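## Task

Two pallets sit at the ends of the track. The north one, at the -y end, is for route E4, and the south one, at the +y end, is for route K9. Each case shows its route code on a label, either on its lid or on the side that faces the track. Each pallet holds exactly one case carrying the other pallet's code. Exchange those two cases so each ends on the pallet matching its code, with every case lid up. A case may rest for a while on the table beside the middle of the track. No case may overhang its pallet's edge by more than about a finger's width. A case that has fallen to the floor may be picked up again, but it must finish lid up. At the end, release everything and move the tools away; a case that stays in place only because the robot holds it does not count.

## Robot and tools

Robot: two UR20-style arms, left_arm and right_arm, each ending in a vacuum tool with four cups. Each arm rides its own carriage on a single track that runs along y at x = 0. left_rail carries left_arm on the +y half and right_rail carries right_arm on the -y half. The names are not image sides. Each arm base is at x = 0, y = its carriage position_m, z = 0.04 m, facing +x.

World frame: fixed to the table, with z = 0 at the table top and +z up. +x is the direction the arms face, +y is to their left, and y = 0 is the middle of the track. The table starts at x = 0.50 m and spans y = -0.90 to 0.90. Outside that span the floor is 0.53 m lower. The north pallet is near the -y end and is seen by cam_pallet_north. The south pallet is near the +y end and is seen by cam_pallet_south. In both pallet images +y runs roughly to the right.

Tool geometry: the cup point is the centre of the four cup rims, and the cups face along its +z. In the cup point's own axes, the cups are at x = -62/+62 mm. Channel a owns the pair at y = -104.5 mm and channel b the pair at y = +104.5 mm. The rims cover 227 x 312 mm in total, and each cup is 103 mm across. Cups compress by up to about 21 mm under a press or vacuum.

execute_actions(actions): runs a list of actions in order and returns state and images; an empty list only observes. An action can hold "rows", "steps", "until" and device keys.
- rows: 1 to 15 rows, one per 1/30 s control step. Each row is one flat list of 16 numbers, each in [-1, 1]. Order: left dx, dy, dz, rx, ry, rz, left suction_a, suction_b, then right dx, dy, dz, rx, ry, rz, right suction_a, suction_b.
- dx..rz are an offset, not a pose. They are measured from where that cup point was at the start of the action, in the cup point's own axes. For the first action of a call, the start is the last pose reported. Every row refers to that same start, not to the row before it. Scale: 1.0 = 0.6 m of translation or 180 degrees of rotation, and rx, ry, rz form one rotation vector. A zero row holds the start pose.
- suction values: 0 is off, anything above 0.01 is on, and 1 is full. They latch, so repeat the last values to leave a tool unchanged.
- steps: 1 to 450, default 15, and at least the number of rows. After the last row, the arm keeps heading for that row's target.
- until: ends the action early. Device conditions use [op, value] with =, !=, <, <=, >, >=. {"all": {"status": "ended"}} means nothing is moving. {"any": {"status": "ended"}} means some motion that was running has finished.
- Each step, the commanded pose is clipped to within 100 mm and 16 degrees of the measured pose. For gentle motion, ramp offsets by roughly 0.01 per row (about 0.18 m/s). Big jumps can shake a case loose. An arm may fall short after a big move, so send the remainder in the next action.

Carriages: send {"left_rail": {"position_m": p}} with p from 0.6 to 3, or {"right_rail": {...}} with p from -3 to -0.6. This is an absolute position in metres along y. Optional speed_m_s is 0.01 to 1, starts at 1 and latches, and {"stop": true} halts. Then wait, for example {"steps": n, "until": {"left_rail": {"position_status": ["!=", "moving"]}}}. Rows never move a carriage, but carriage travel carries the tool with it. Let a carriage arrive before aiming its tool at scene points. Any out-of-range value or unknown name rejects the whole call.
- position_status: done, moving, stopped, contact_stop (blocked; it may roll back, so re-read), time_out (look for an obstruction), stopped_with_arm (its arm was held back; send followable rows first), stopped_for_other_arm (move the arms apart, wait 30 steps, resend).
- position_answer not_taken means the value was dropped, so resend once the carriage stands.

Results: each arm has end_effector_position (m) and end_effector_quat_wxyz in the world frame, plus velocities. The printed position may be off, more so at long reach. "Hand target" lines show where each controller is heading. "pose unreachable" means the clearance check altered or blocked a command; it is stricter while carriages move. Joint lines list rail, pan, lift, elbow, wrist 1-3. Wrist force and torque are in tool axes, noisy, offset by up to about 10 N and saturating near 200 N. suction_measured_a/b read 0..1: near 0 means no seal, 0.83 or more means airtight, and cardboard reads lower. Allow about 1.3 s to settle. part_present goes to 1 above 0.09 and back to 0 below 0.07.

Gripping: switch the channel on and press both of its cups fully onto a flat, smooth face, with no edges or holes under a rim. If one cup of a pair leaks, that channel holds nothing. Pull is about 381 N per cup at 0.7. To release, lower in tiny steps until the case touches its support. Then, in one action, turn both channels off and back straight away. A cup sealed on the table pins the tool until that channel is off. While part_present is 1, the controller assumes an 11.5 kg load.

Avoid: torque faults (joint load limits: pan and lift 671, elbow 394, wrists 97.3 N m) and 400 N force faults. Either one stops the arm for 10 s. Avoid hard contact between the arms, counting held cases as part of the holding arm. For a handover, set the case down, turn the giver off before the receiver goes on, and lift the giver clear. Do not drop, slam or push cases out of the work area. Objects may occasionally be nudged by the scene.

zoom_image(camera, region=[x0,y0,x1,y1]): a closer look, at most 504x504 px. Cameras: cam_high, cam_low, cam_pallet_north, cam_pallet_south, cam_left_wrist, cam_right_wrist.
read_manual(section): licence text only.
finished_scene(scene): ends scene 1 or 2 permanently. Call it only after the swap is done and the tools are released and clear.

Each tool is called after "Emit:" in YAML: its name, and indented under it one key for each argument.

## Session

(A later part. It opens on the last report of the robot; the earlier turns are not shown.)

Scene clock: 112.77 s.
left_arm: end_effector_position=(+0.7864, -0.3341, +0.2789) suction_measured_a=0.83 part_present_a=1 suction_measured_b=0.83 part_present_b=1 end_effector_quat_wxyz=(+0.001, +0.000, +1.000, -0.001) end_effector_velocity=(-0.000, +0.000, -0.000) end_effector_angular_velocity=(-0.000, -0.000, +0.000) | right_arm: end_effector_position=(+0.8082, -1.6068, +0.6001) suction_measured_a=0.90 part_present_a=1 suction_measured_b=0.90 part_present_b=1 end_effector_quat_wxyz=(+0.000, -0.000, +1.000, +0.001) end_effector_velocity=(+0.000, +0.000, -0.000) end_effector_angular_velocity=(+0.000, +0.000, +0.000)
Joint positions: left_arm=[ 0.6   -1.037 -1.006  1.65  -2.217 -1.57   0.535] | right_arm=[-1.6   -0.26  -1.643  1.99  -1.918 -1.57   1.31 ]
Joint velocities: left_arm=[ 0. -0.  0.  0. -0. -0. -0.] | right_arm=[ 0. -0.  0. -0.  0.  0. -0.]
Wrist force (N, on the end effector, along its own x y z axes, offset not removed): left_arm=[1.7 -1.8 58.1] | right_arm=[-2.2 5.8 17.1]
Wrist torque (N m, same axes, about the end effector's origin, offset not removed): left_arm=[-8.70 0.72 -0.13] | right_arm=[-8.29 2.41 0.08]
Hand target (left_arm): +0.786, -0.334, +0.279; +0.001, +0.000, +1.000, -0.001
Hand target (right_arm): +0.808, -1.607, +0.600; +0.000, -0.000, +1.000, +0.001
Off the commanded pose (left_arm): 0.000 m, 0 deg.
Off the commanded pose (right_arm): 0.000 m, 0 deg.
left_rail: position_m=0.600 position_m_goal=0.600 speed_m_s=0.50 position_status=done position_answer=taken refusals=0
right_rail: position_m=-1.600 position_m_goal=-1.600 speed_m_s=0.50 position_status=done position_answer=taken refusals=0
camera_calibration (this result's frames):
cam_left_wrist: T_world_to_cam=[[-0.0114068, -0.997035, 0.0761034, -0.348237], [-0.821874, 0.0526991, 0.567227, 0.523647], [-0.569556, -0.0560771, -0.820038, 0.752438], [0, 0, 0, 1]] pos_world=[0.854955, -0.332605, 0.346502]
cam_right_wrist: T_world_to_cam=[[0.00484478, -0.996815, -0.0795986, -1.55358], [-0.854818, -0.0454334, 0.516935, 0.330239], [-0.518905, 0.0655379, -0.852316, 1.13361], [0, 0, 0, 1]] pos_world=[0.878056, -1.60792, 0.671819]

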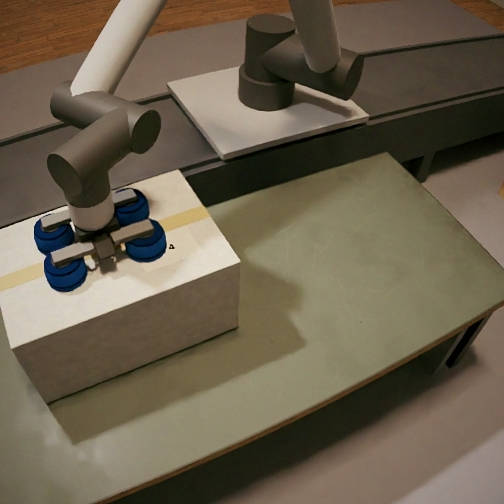

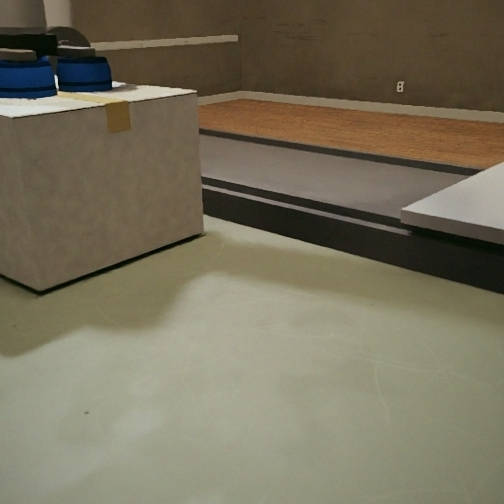

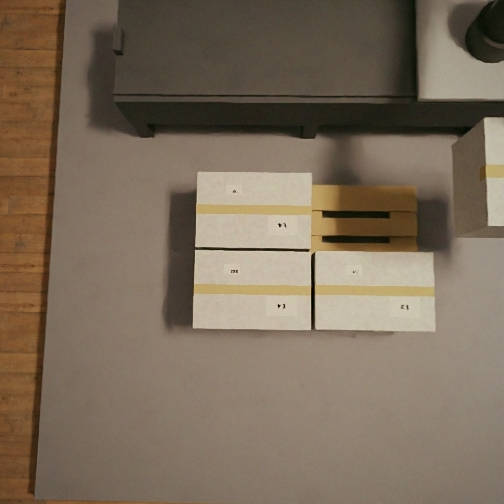

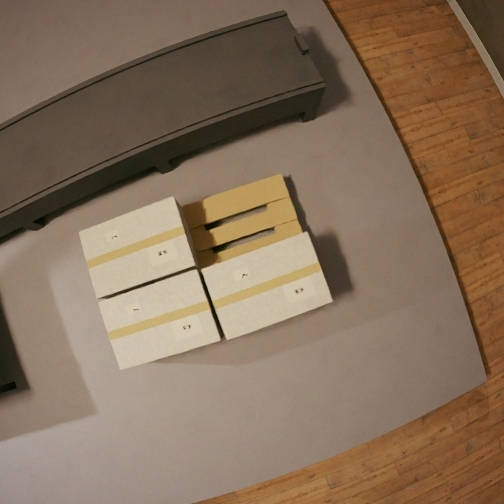

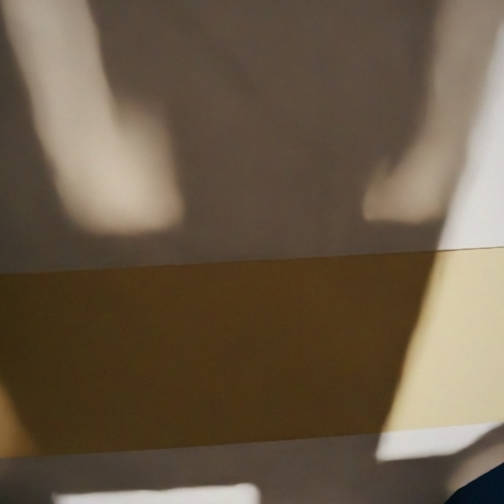

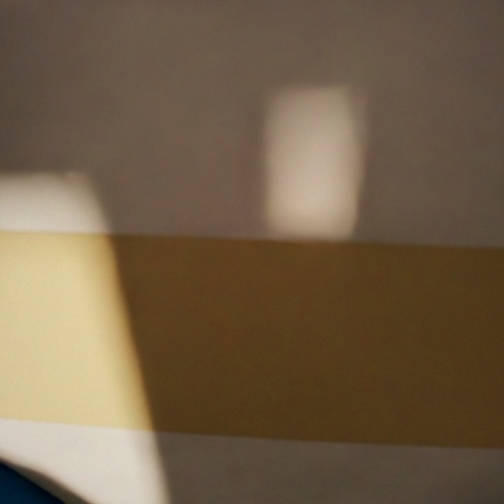

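Emit:
execute_actions:
  actions:
    - {"rows":[[0,0,0.008,0,0,0,1,1,0,0,0,0,0,0,1,1]],"steps":15}
    - {"rows":[[0,0,-0.4,0,0,0,0,0,0,0,-0.08,0,0,0,1,1]],"steps":60}
    - {"rows":[[0,0.8,0,0,0,0,0,0,0,0,0,0,0,0,1,1]],"left_rail":{"position_m":1.9,"speed_m_s":1},"steps":100}
    - {"right_rail":{"position_m":-0.6},"steps":200,"until":{"right_rail":{"position_status":["!=","moving"]}}}
    - {"rows":[[0,0,0,0,0,0,0,0,0,0.84,0,0,0,0,1,1]],"steps":90}
    - {"rows":[[0,0,0,0,0,0,0,0,0,0.84,0,0,0,0,1,1]],"steps":100}
    - {"rows":[[0,0,0,0,0,0,0,0,0,0,0.6,0,0,0,1,1]],"steps":80}

Scene clock: 138.90 s.
left_arm: end_effector_position=(+0.7863, +1.4466, +0.5135) suction_measured_a=0.00 part_present_a=0 suction_measured_b=0.00 part_present_b=0 end_effector_quat_wxyz=(+0.001, +0.000, +1.000, -0.001) end_effector_velocity=(-0.000, +0.000, +0.000) end_effector_angular_velocity=(-0.000, -0.000, +0.000) | right_arm: end_effector_position=(+0.8065, +0.4005, +0.2872) suction_measured_a=0.90 part_present_a=1 suction_measured_b=0.90 part_present_b=1 end_effector_quat_wxyz=(-0.000, -0.000, +1.000, -0.001) end_effector_velocity=(-0.000, +0.000, -0.000) end_effector_angular_velocity=(-0.000, +0.000, +0.000)
Joint positions: left_arm=[ 1.9   -0.747 -1.481  1.957 -2.049 -1.57   0.825] | right_arm=[-0.6    0.736 -0.949  1.532 -2.153 -1.572  2.305]
Joint velocities: left_arm=[ 0. -0. -0.  0. -0. -0. -0.] | right_arm=[ 0.  0.  0. -0.  0. -0. -0.]
Wrist force (N, on the end effector, along its own x y z axes, offset not removed): left_arm=[3.0 1.6 -1.2] | right_arm=[-3.1 4.0 19.1]
Wrist torque (N m, same axes, about the end effector's origin, offset not removed): left_arm=[-0.09 -0.03 0.07] | right_arm=[-8.48 2.48 0.09]
Hand target (left_arm): +0.786, +1.446, +0.514; +0.001, +0.000, +1.000, -0.001
Hand target (right_arm): +0.807, +0.401, +0.287; -0.000, -0.000, +1.000, -0.001
Off the commanded pose (left_arm): 0.000 m, 0 deg.
Off the commanded pose (right_arm): 0.001 m, 0 deg.
left_rail: position_m=1.900 position_m_goal=1.900 speed_m_s=1.00 position_status=done position_answer=taken refusals=0
right_rail: position_m=-0.600 position_m_goal=-0.600 speed_m_s=0.50 position_status=done position_answer=taken refusals=0
camera_calibration (this result's frames):
cam_left_wrist: T_world_to_cam=[[-0.0114257, -0.997042, 0.0760096, 1.40936], [-0.822017, 0.0526472, 0.567025, 0.296878], [-0.569349, -0.0560025, -0.820186, 1.04447], [0, 0, 0, 1]] pos_world=[0.854808, 1.44806, 0.581195]
cam_right_wrist: T_world_to_cam=[[0.00492175, -0.99698, -0.0774962, 0.421872], [-0.854562, -0.0444402, 0.517445, 0.581034], [-0.519326, 0.0636786, -0.8522, 0.735552], [0, 0, 0, 1]] pos_world=[0.876445, 0.39958, 0.358878]

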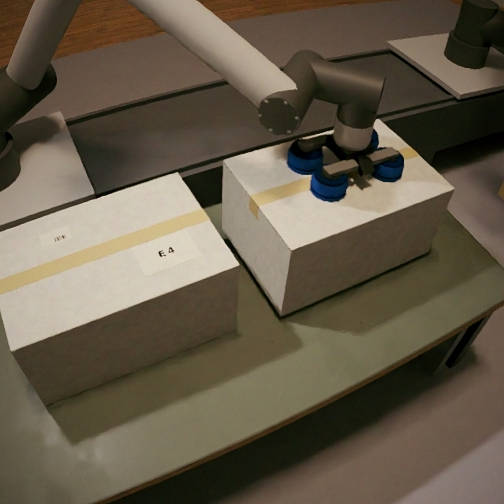

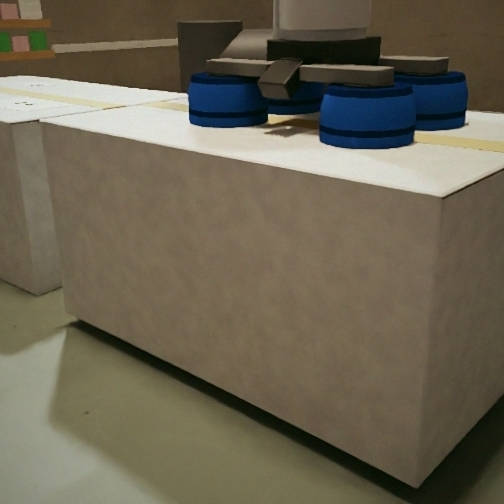

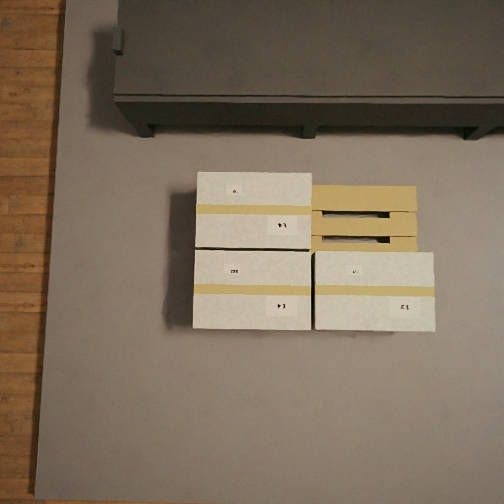

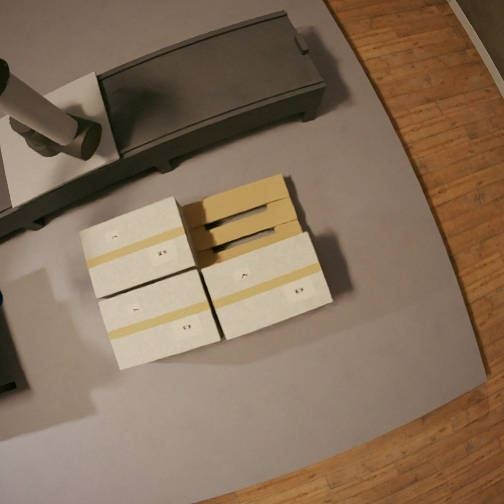

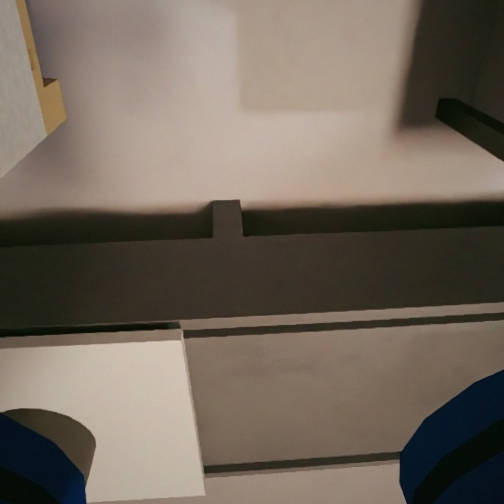

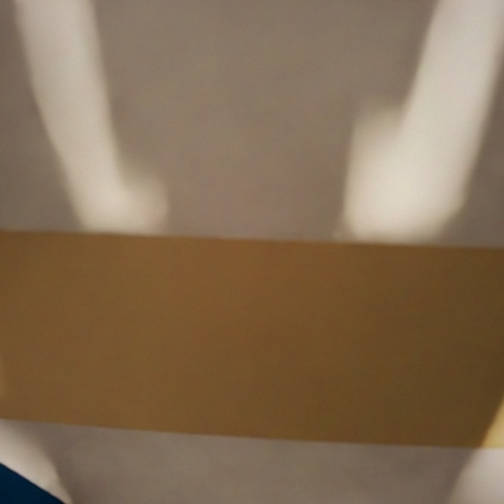

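Emit:
execute_actions:
  actions:
    - {"rows":[[0,0,0,0,0,0,0,0,0,0,0.017,0,0,0,1,1]],"steps":20}
    - {"rows":[[0,0,0,0,0,0,0,0,0,0,-0.25,0,0,0,0,0]],"steps":40}
    - {"rows":[[0,0,0,0,0,0,0,0,0.017,-0.62,0,0,0,0,0,0]],"steps":70}
    - {"rows":[[0,0,0,0,0,0,0,0,0.017,-0.61,0,0,0,0,0,0]],"steps":70}
    - {"rows":[[0,0,0,0,0,0,0,0,0,0,0.2,0,0,0,0,0]],"steps":35}
    - {"rows":[[0,0,0,0,0,0,0,0,0,0,0.025,0,0,0,1,1],[0,0,0,0,0,0,0,0,0,0,0.05,0,0,0,1,1]],"steps":50}

Scene clock: 155.73 s.
left_arm: end_effector_position=(+0.7863, +1.4466, +0.5135) suction_measured_a=0.00 part_present_a=0 suction_measured_b=0.00 part_present_b=0 end_effector_quat_wxyz=(+0.001, +0.000, +1.000, -0.001) end_effector_velocity=(-0.000, +0.000, +0.000) end_effector_angular_velocity=(-0.000, -0.000, +0.000) | right_arm: end_effector_position=(+0.7874, -0.3369, +0.2778) suction_measured_a=0.90 part_present_a=1 suction_measured_b=0.90 part_present_b=1 end_effector_quat_wxyz=(-0.000, -0.000, +1.000, +0.000) end_effector_velocity=(+0.000, -0.000, +0.000) end_effector_angular_velocity=(-0.000, -0.000, -0.000)
Joint positions: left_arm=[ 1.9   -0.747 -1.481  1.957 -2.049 -1.57   0.825] | right_arm=[-0.6    0.078 -1.368  2.233 -2.436 -1.57   1.647]
Joint velocities: left_arm=[ 0.  0. -0.  0.  0. -0.  0.] | right_arm=[ 0. -0. -0. -0. -0. -0.  0.]
Wrist force (N, on the end effector, along its own x y z axes, offset not removed): left_arm=[3.2 4.5 -2.7] | right_arm=[-6.0 -1.3 52.4]
Wrist torque (N m, same axes, about the end effector's origin, offset not removed): left_arm=[0.16 -0.10 -0.14] | right_arm=[-7.71 1.79 0.17]
Hand target (left_arm): +0.786, +1.446, +0.514; +0.001, +0.000, +1.000, -0.001
Hand target (right_arm): +0.787, -0.337, +0.278; -0.000, -0.000, +1.000, +0.000
Off the commanded pose (left_arm): 0.000 m, 0 deg.
Off the commanded pose (right_arm): 0.000 m, 0 deg.
left_rail: position_m=1.900 position_m_goal=1.900 speed_m_s=1.00 position_status=done position_answer=taken refusals=0
right_rail: position_m=-0.600 position_m_goal=-0.600 speed_m_s=0.50 position_status=done position_answer=taken refusals=0
camera_calibration (this result's frames):
cam_left_wrist: T_world_to_cam=[[-0.0114254, -0.997042, 0.0760094, 1.40936], [-0.822016, 0.0526469, 0.567025, 0.296878], [-0.569349, -0.0560025, -0.820186, 1.04447], [0, 0, 0, 1]] pos_world=[0.854808, 1.44806, 0.581195]
cam_right_wrist: T_world_to_cam=[[0.00489806, -0.996858, -0.0790635, -0.313455], [-0.854597, -0.045229, 0.517319, 0.536571], [-0.519269, 0.0650336, -0.852133, 0.765009], [0, 0, 0, 1]] pos_world=[0.857333, -0.337953, 0.349528]

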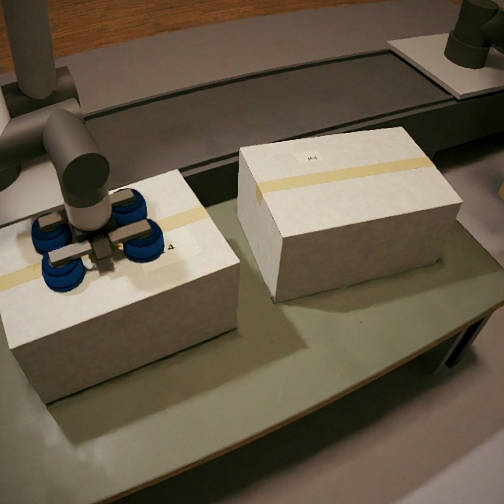

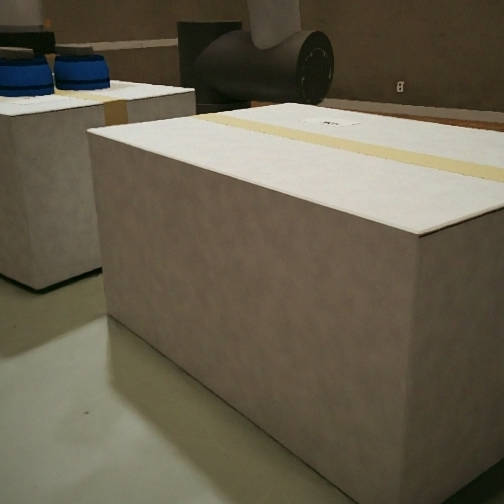

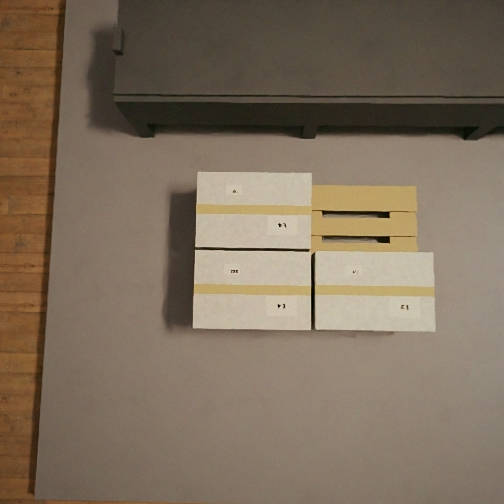

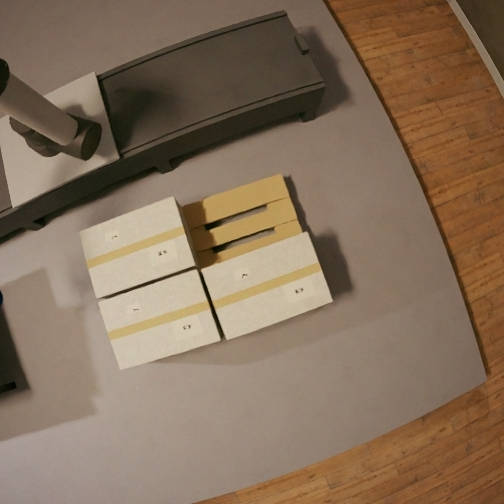

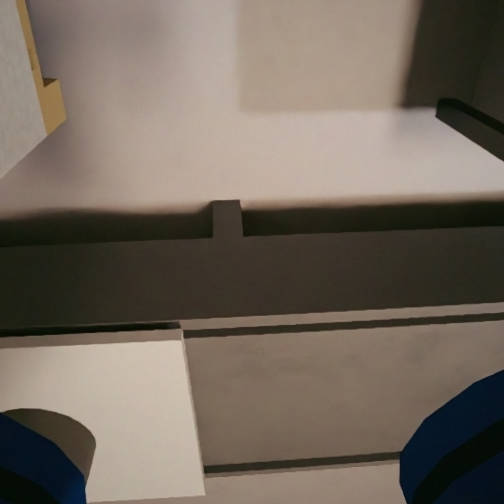

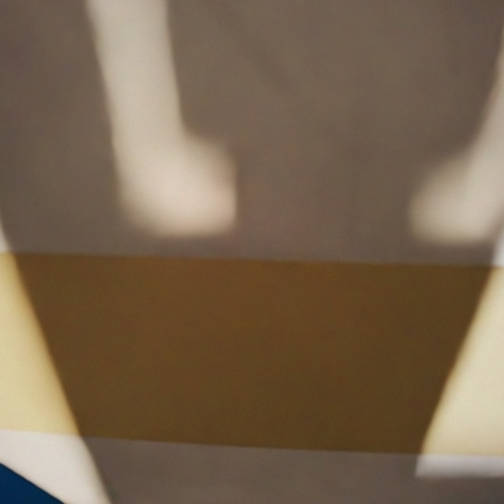

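Emit:
execute_actions:
  actions:
    - {"rows":[[0,0,0,0,0,0,0,0,0,0,-0.03,0,0,0,1,1],[0,0,0,0,0,0,0,0,0,0,-0.08,0,0,0,1,1],[0,0,0,0,0,0,0,0,-0.041,-0.438,-0.35,0,0,0,1,1]],"steps":80}
    - {"right_rail":{"position_m":-2.115},"steps":200,"until":{"right_rail":{"position_status":["!=","moving"]}}}
    - {"left_rail":{"position_m":0.86},"rows":[[0,0,-0.15,0,0,0,0,0,0,0,0.5,0,0,0,1,1]],"steps":80}

Scene clock: 174.57 s.
left_arm: end_effector_position=(+0.7859, +0.4065, +0.6036) suction_measured_a=0.00 part_present_a=0 suction_measured_b=0.00 part_present_b=0 end_effector_quat_wxyz=(+0.001, +0.000, +1.000, -0.001) end_effector_velocity=(+0.000, +0.000, +0.000) end_effector_angular_velocity=(+0.000, -0.000, +0.000) | right_arm: end_effector_position=(+0.8127, -2.1149, +0.1880) suction_measured_a=0.90 part_present_a=1 suction_measured_b=0.90 part_present_b=1 end_effector_quat_wxyz=(+0.000, -0.000, +1.000, +0.000) end_effector_velocity=(+0.000, +0.000, -0.000) end_effector_angular_velocity=(+0.000, +0.000, -0.000)
Joint positions: left_arm=[ 0.86  -0.747 -1.526  1.87  -1.918 -1.57   0.825] | right_arm=[-2.115 -0.25  -1.274  2.303 -2.6   -1.57   1.32 ]
Joint velocities: left_arm=[ 0.  0. -0.  0.  0.  0. -0.] | right_arm=[ 0.  0.  0.  0. -0.  0.  0.]
Wrist force (N, on the end effector, along its own x y z axes, offset not removed): left_arm=[3.5 -1.1 1.4] | right_arm=[-8.0 -1.9 54.5]
Wrist torque (N m, same axes, about the end effector's origin, offset not removed): left_arm=[-0.52 -0.17 -0.02] | right_arm=[-7.91 2.00 0.30]
Hand target (left_arm): +0.786, +0.407, +0.604; +0.001, +0.000, +1.000, -0.001
Hand target (right_arm): +0.813, -2.115, +0.188; +0.000, -0.000, +1.000, +0.000
Off the commanded pose (left_arm): 0.000 m, 0 deg.
Off the commanded pose (right_arm): 0.000 m, 0 deg.
left_rail: position_m=0.860 position_m_goal=0.860 speed_m_s=1.00 position_status=done position_answer=taken refusals=0
right_rail: position_m=-2.115 position_m_goal=-2.115 speed_m_s=0.50 position_status=done position_answer=taken refusals=0
camera_calibration (this result's frames):
cam_left_wrist: T_world_to_cam=[[-0.0114263, -0.997038, 0.0760526, 0.365548], [-0.822019, 0.0526719, 0.567018, 0.30025], [-0.569345, -0.0560378, -0.820187, 1.05992], [0, 0, 0, 1]] pos_world=[0.85445, 0.408046, 0.671286]
cam_right_wrist: T_world_to_cam=[[0.0048918, -0.99682, -0.0795385, -2.09291], [-0.854845, -0.0454388, 0.516889, 0.524097], [-0.51886, 0.0654646, -0.852349, 0.817882], [0, 0, 0, 1]] pos_world=[0.882626, -2.11598, 0.259754]

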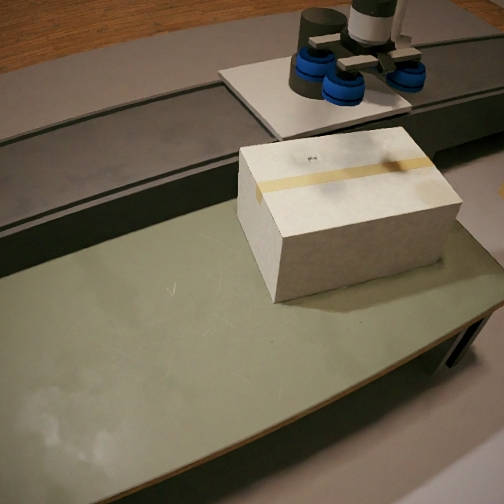

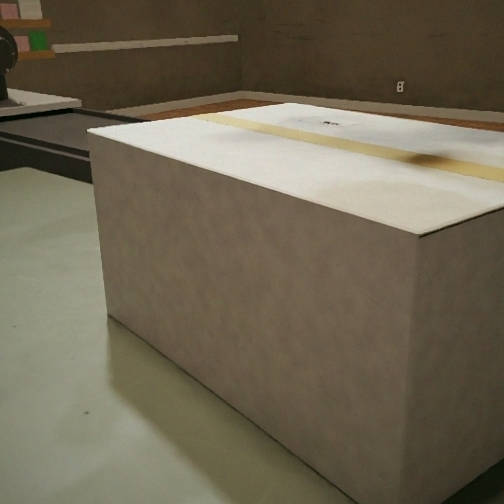

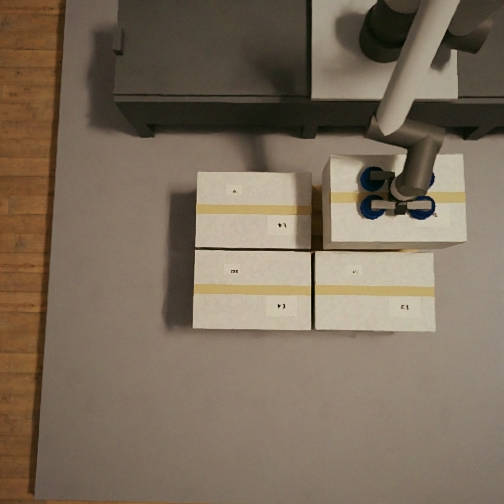

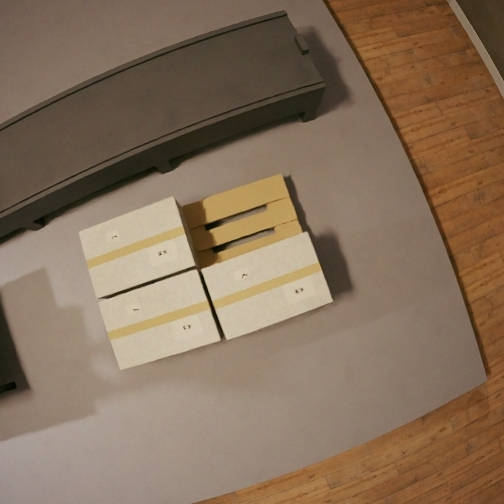

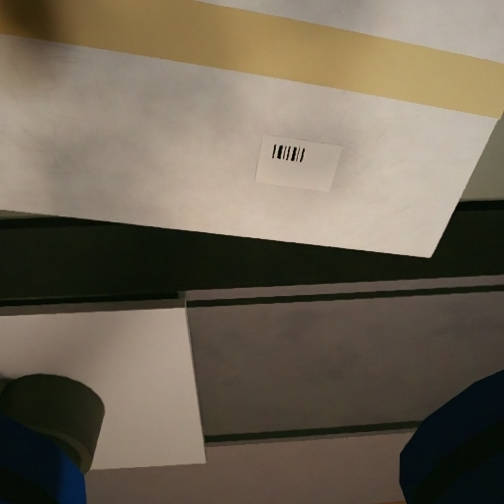

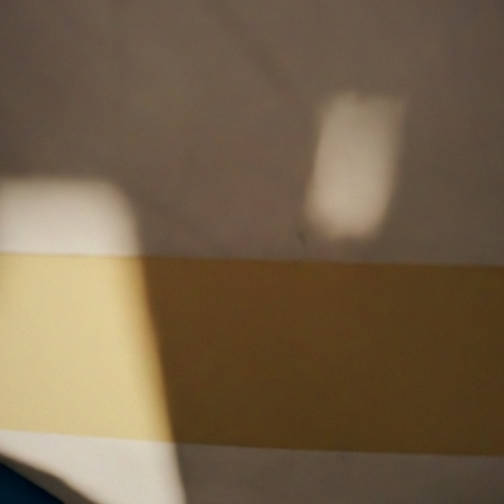

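Emit:
execute_actions:
  actions:
    - {"rows":[[-0.057,0.023,0.5,0,0,0.06,0,0,0,0,0.44,0,0,0,1,1]],"steps":70}
    - {"rows":[[0,0,0.025,0,0,0,1,1,0,0,0.02,0,0,0,1,1],[0,0,0.048,0,0,0,1,1,0,0,0.04,0,0,0,1,1]],"steps":50}

Emit:
zoom_image:
  camera: "cam_pallet_north"
  region: [280, 140, 480, 280]

Scene clock: 187.50 s.
left_arm: end_effector_position=(+0.8214, +0.4196, +0.2747) suction_measured_a=0.83 part_present_a=1 suction_measured_b=0.83 part_present_b=1 end_effector_quat_wxyz=(+0.001, +0.094, +0.996, -0.001) end_effector_velocity=(-0.000, -0.000, -0.000) end_effector_angular_velocity=(-0.000, +0.000, -0.000) | right_arm: end_effector_position=(+0.8131, -2.1150, -0.0999) suction_measured_a=0.90 part_present_a=1 suction_measured_b=0.90 part_present_b=1 end_effector_quat_wxyz=(+0.000, -0.000, +1.000, +0.000) end_effector_velocity=(-0.000, +0.000, -0.000) end_effector_angular_velocity=(+0.000, +0.000, -0.000)
Joint positions: left_arm=[ 0.86  -0.71  -1.268  2.096 -2.401 -1.57   1.05 ] | right_arm=[-2.115 -0.25  -0.835  2.337 -3.073 -1.57   1.32 ]
Joint velocities: left_arm=[ 0. -0.  0.  0. -0. -0.  0.] | right_arm=[ 0. -0.  0. -0. -0. -0.  0.]
Wrist force (N, on the end effector, along its own x y z axes, offset not removed): left_arm=[4.5 -1.9 16.4] | right_arm=[-1.9 -1.1 52.0]
Wrist torque (N m, same axes, about the end effector's origin, offset not removed): left_arm=[-7.25 -0.73 -0.12] | right_arm=[-7.57 1.27 0.10]
Hand target (left_arm): +0.821, +0.420, +0.275; +0.001, +0.094, +0.996, -0.001
Hand target (right_arm): +0.813, -2.115, -0.100; +0.000, -0.000, +1.000, +0.000
Off the commanded pose (left_arm): 0.000 m, 0 deg.
Off the commanded pose (right_arm): 0.000 m, 0 deg.
left_rail: position_m=0.860 position_m_goal=0.860 speed_m_s=1.00 position_status=done position_answer=taken refusals=0
right_rail: position_m=-2.115 position_m_goal=-2.115 speed_m_s=0.50 position_status=done position_answer=taken refusals=0
camera_calibration (this result's frames):
cam_left_wrist: T_world_to_cam=[[-0.19805, -0.977277, 0.075535, 0.549168], [-0.797804, 0.205489, 0.566818, 0.431279], [-0.56946, 0.0519959, -0.820373, 0.765872], [0, 0, 0, 1]] pos_world=[0.888972, 0.408244, 0.342363]
cam_right_wrist: T_world_to_cam=[[0.00489095, -0.996818, -0.0795645, -2.11588], [-0.85485, -0.045451, 0.516881, 0.673202], [-0.518852, 0.0654876, -0.852352, 0.572695], [0, 0, 0, 1]] pos_world=[0.882979, -2.11606, -0.0281762]

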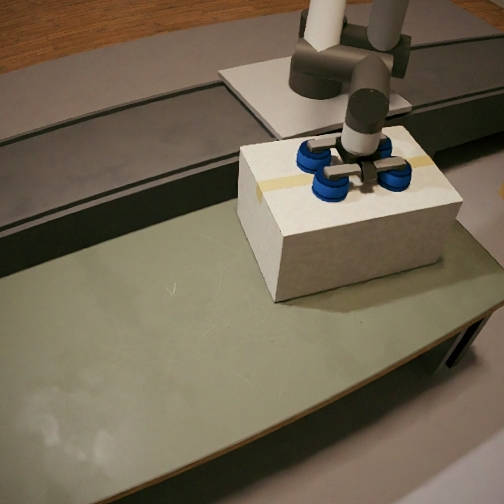

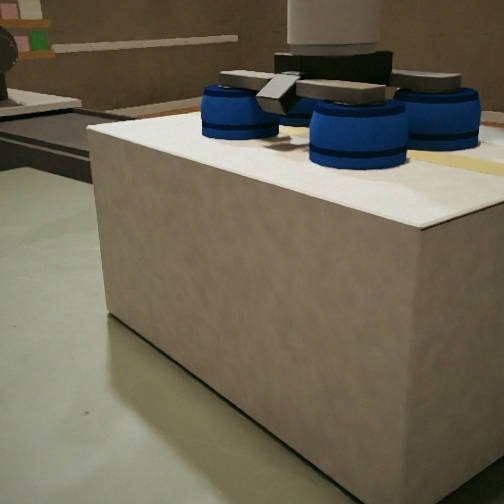

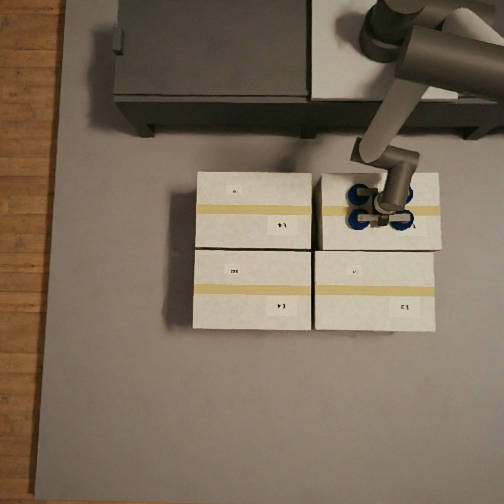

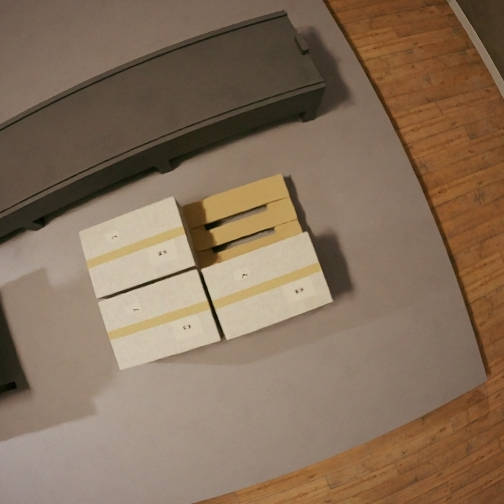

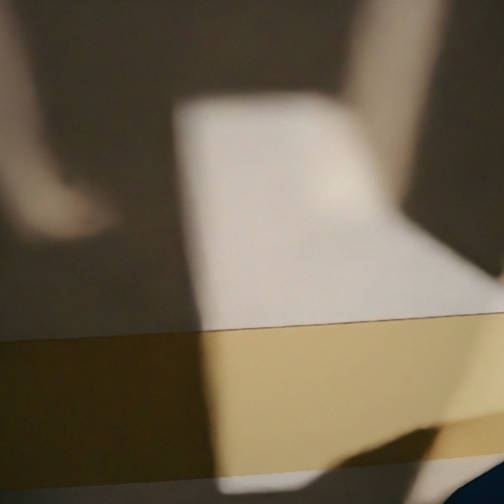

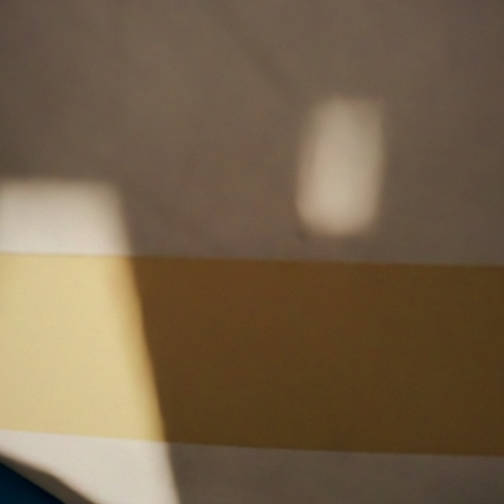

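Region (280, 140, 480, 280) of cam_pallet_north's 504x504 image, scaled by 2.520, with more detail than that image has; it fills the top 353 rows of this view, and the rest is white.

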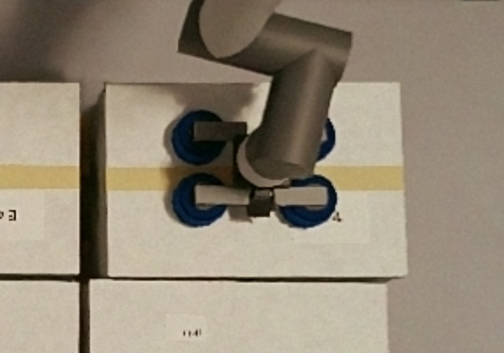

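Emit:
execute_actions:
  actions:
    - {"rows":[[0,0,-0.03,0,0,0,1,1,0,-0.052,0,0,0,0,1,1],[0,0,-0.08,0,0,0,1,1,0,-0.052,0,0,0,0,1,1]],"steps":25}
    - {"rows":[[0,0,-0.3,0,0,-0.043,1,1,0,0,0.022,0,0,0,1,1]],"steps":40}
    - {"rows":[[0,0,0,0,0,0,1,1,0,0,-0.4,0,0,0,0,0]],"left_rail":{"position_m":3.0,"speed_m_s":0.5},"steps":250,"until":{"left_rail":{"position_status":["!=","moving"]}}}
    - {"rows":[[0.018,0.325,0,0,0,0,1,1,0,0.8,-0.3,0,0,0,0,0]],"right_rail":{"position_m":-1.5},"steps":60}
    - {"rows":[[0,0,0.95,0,0,0,1,1,0,0,0,0,0,0,0,0]],"steps":110}

Emit:
zoom_image:
  camera: "cam_pallet_south"
  region: [150, 140, 350, 300]

Scene clock: 209.30 s.
left_arm: end_effector_position=(+0.8225, +2.7546, -0.0682) suction_measured_a=0.83 part_present_a=1 suction_measured_b=0.83 part_present_b=1 end_effector_quat_wxyz=(+0.001, +0.027, +1.000, -0.001) end_effector_velocity=(+0.000, +0.000, +0.000) end_effector_angular_velocity=(+0.000, -0.000, +0.000) | right_arm: end_effector_position=(+0.8117, -1.0511, +0.3064) suction_measured_a=0.00 part_present_a=0 suction_measured_b=0.00 part_present_b=0 end_effector_quat_wxyz=(-0.000, -0.000, +1.000, -0.000) end_effector_velocity=(-0.000, +0.000, +0.000) end_effector_angular_velocity=(+0.000, -0.000, -0.000)
Joint positions: left_arm=[ 3.    -0.526 -0.875  2.278 -2.977 -1.571  1.098] | right_arm=[-1.5    0.287 -1.303  2.083 -2.351 -1.571  1.857]
Joint velocities: left_arm=[ 0.  0. -0.  0. -0.  0. -0.] | right_arm=[ 0.  0. -0.  0.  0.  0.  0.]
Wrist force (N, on the end effector, along its own x y z axes, offset not removed): left_arm=[58.3 -4.2 3.0] | right_arm=[-0.9 0.4 -1.7]
Wrist torque (N m, same axes, about the end effector's origin, offset not removed): left_arm=[-7.24 -0.94 -0.20] | right_arm=[0.21 0.39 0.14]
Hand target (left_arm): +0.822, +2.755, -0.068; +0.001, +0.027, +1.000, -0.001
Hand target (right_arm): +0.812, -1.051, +0.306; -0.000, -0.000, +1.000, -0.000
Off the commanded pose (left_arm): 0.001 m, 0 deg.
Off the commanded pose (right_arm): 0.000 m, 0 deg.
left_rail: position_m=3.000 position_m_goal=3.000 speed_m_s=0.50 position_status=done position_answer=taken refusals=0
right_rail: position_m=-1.500 position_m_goal=-1.500 speed_m_s=0.50 position_status=done position_answer=taken refusals=0
camera_calibration (this result's frames):
cam_left_wrist: T_world_to_cam=[[-0.0644726, -0.995033, 0.0758493, 2.7962], [-0.818149, 0.096225, 0.566897, 0.464442], [-0.57138, -0.0255067, -0.820289, 0.578864], [0, 0, 0, 1]] pos_world=[0.891013, 2.75239, -0.000545181]
cam_right_wrist: T_world_to_cam=[[0.00486543, -0.996905, -0.0784598, -1.0235], [-0.854588, -0.044889, 0.517362, 0.510537], [-0.519283, 0.0645336, -0.852162, 0.847945], [0, 0, 0, 1]] pos_world=[0.881602, -1.05214, 0.37815]

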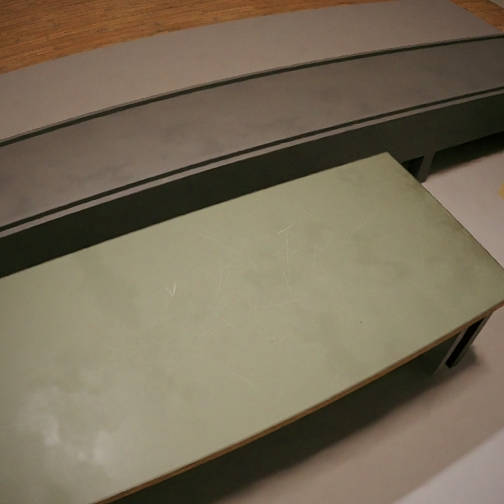

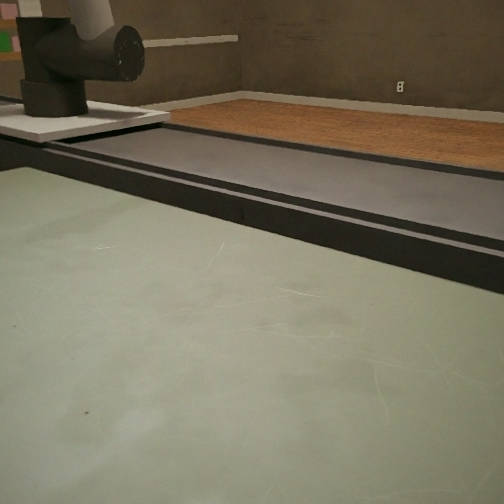

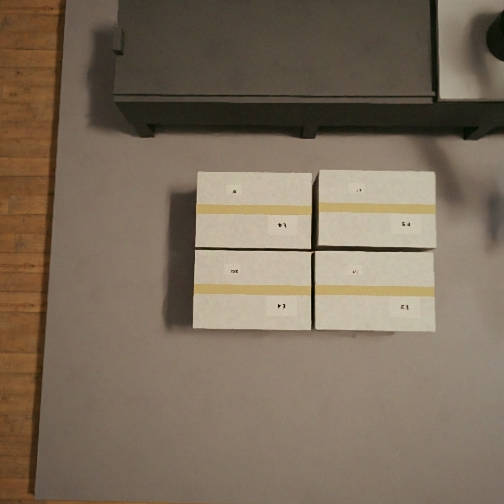

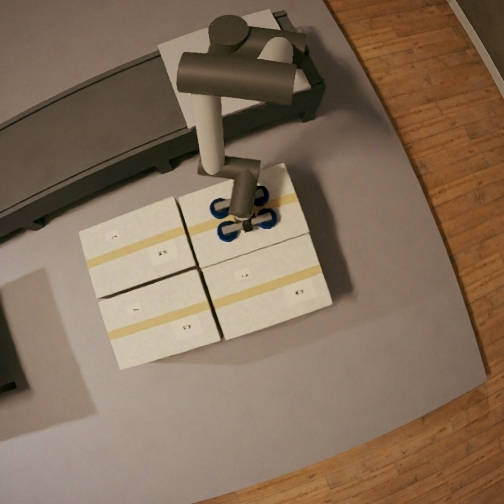

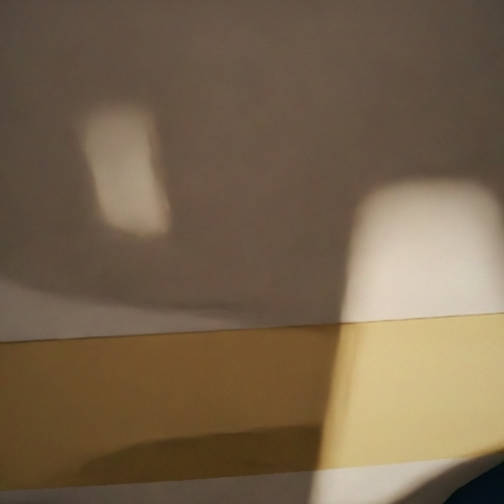

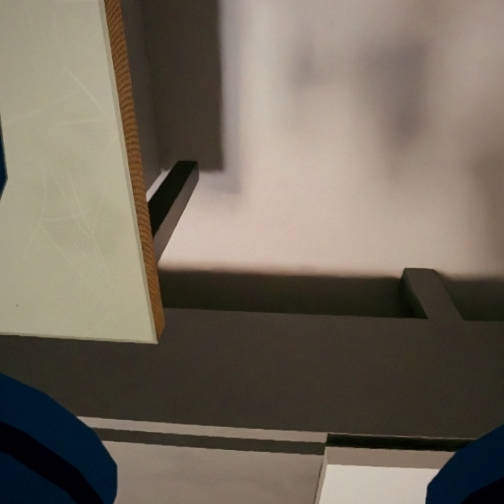

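Region (150, 140, 350, 300) of cam_pallet_south's 504x504 image, scaled by 2.520, with more detail than that image has; it fills the top 403 rows of this view, and the rest is white.

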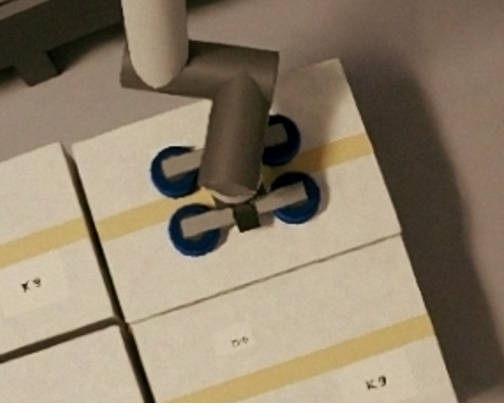

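Emit:
execute_actions:
  actions:
    - {"rows":[[0.037,0,0,0,0,0,1,1,0,0,0,0,0,0,0,0]],"steps":30}
    - {"rows":[[0,0,0.06,0,0,0,1,1,0,0,0,0,0,0,0,0]],"steps":30}

Emit:
zoom_image:
  camera: "cam_pallet_south"
  region: [150, 140, 350, 300]

Emit:
zoom_image:
  camera: "cam_pallet_north"
  region: [180, 150, 460, 340]

Scene clock: 222.57 s.
left_arm: end_effector_position=(+0.8004, +2.7556, -0.1043) suction_measured_a=0.83 part_present_a=1 suction_measured_b=0.83 part_present_b=1 end_effector_quat_wxyz=(+0.001, +0.027, +1.000, -0.001) end_effector_velocity=(+0.000, +0.000, -0.000) end_effector_angular_velocity=(+0.000, +0.000, -0.000) | right_arm: end_effector_position=(+0.8117, -1.0511, +0.3064) suction_measured_a=0.00 part_present_a=0 suction_measured_b=0.00 part_present_b=0 end_effector_quat_wxyz=(-0.000, -0.000, +1.000, -0.000) end_effector_velocity=(+0.000, -0.000, +0.000) end_effector_angular_velocity=(+0.000, -0.000, +0.000)
Joint positions: left_arm=[ 3.    -0.539 -0.824  2.303 -3.053 -1.571  1.086] | right_arm=[-1.5    0.287 -1.303  2.083 -2.351 -1.571  1.857]
Joint velocities: left_arm=[ 0.  0.  0. -0. -0.  0.  0.] | right_arm=[ 0. -0. -0. -0. -0. -0. -0.]
Wrist force (N, on the end effector, along its own x y z axes, offset not removed): left_arm=[2.0 0.8 15.4] | right_arm=[-3.3 -2.6 -2.8]
Wrist torque (N m, same axes, about the end effector's origin, offset not removed): left_arm=[-7.00 -0.32 -0.18] | right_arm=[-0.42 0.49 0.23]
Hand target (left_arm): +0.800, +2.756, -0.104; +0.001, +0.027, +1.000, -0.001
Hand target (right_arm): +0.812, -1.051, +0.306; -0.000, -0.000, +1.000, -0.000
Off the commanded pose (left_arm): 0.000 m, 0 deg.
Off the commanded pose (right_arm): 0.000 m, 0 deg.
left_rail: position_m=3.000 position_m_goal=3.000 speed_m_s=0.50 position_status=done position_answer=taken refusals=0
right_rail: position_m=-1.500 position_m_goal=-1.500 speed_m_s=0.50 position_status=done position_answer=taken refusals=0
camera_calibration (this result's frames):
cam_left_wrist: T_world_to_cam=[[-0.0645383, -0.995027, 0.0758648, 2.79862], [-0.818145, 0.0962877, 0.566893, 0.46658], [-0.571379, -0.0254821, -0.820291, 0.536597], [0, 0, 0, 1]] pos_world=[0.868949, 2.75345, -0.0366519]
cam_right_wrist: T_world_to_cam=[[0.00486503, -0.996906, -0.0784577, -1.02351], [-0.854585, -0.044888, 0.517368, 0.510531], [-0.519289, 0.0645317, -0.852159, 0.84794], [0, 0, 0, 1]] pos_world=[0.881597, -1.05214, 0.378145]

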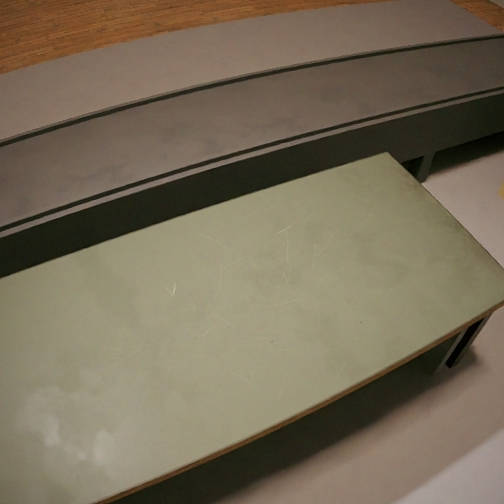

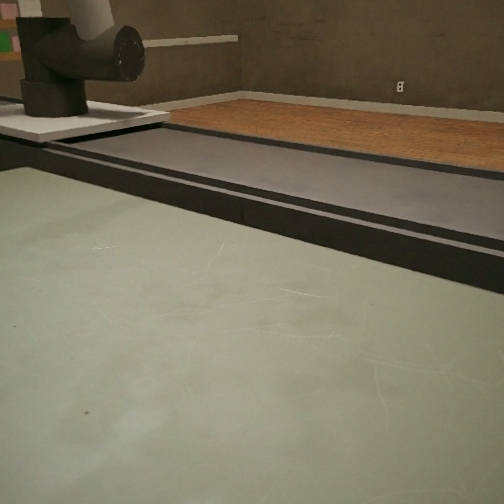

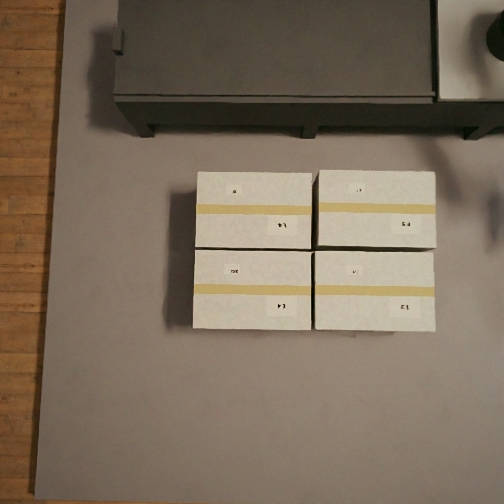

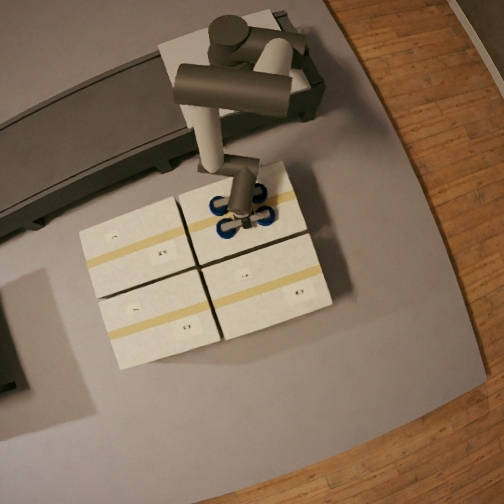

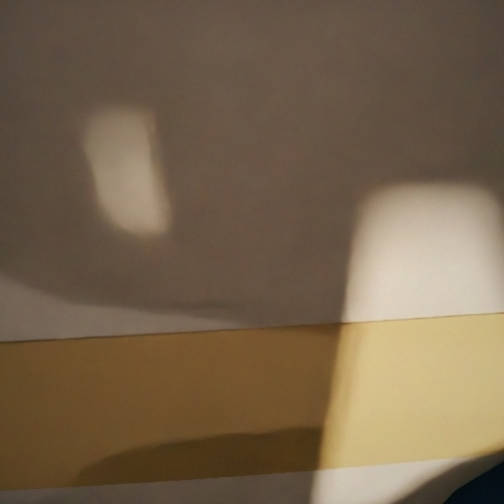

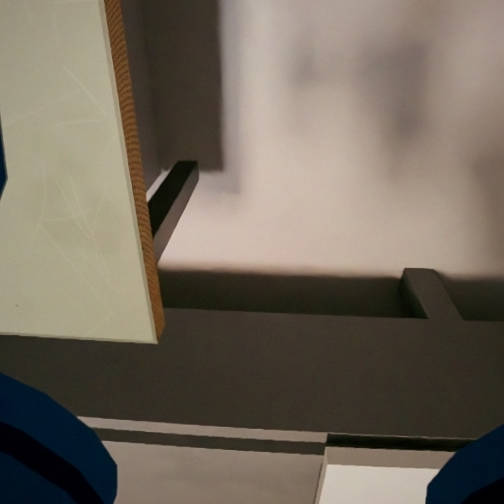

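Region (150, 140, 350, 300) of cam_pallet_south's 504x504 image, scaled by 2.520, with more detail than that image has; it fills the top 403 rows of this view, and the rest is white.

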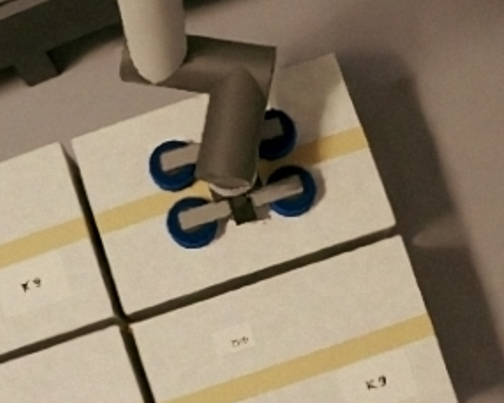

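Region (180, 150, 460, 340) of cam_pallet_north's 504x504 image, scaled by 1.800, with more detail than that image has; it fills the top 342 rows of this view, and the rest is white.

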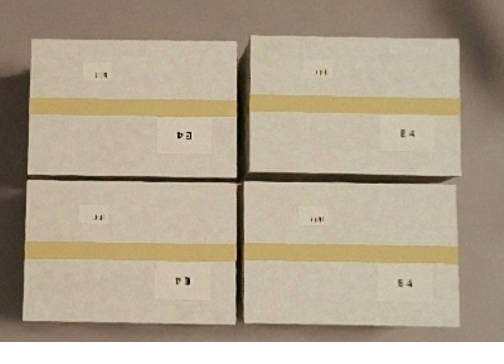

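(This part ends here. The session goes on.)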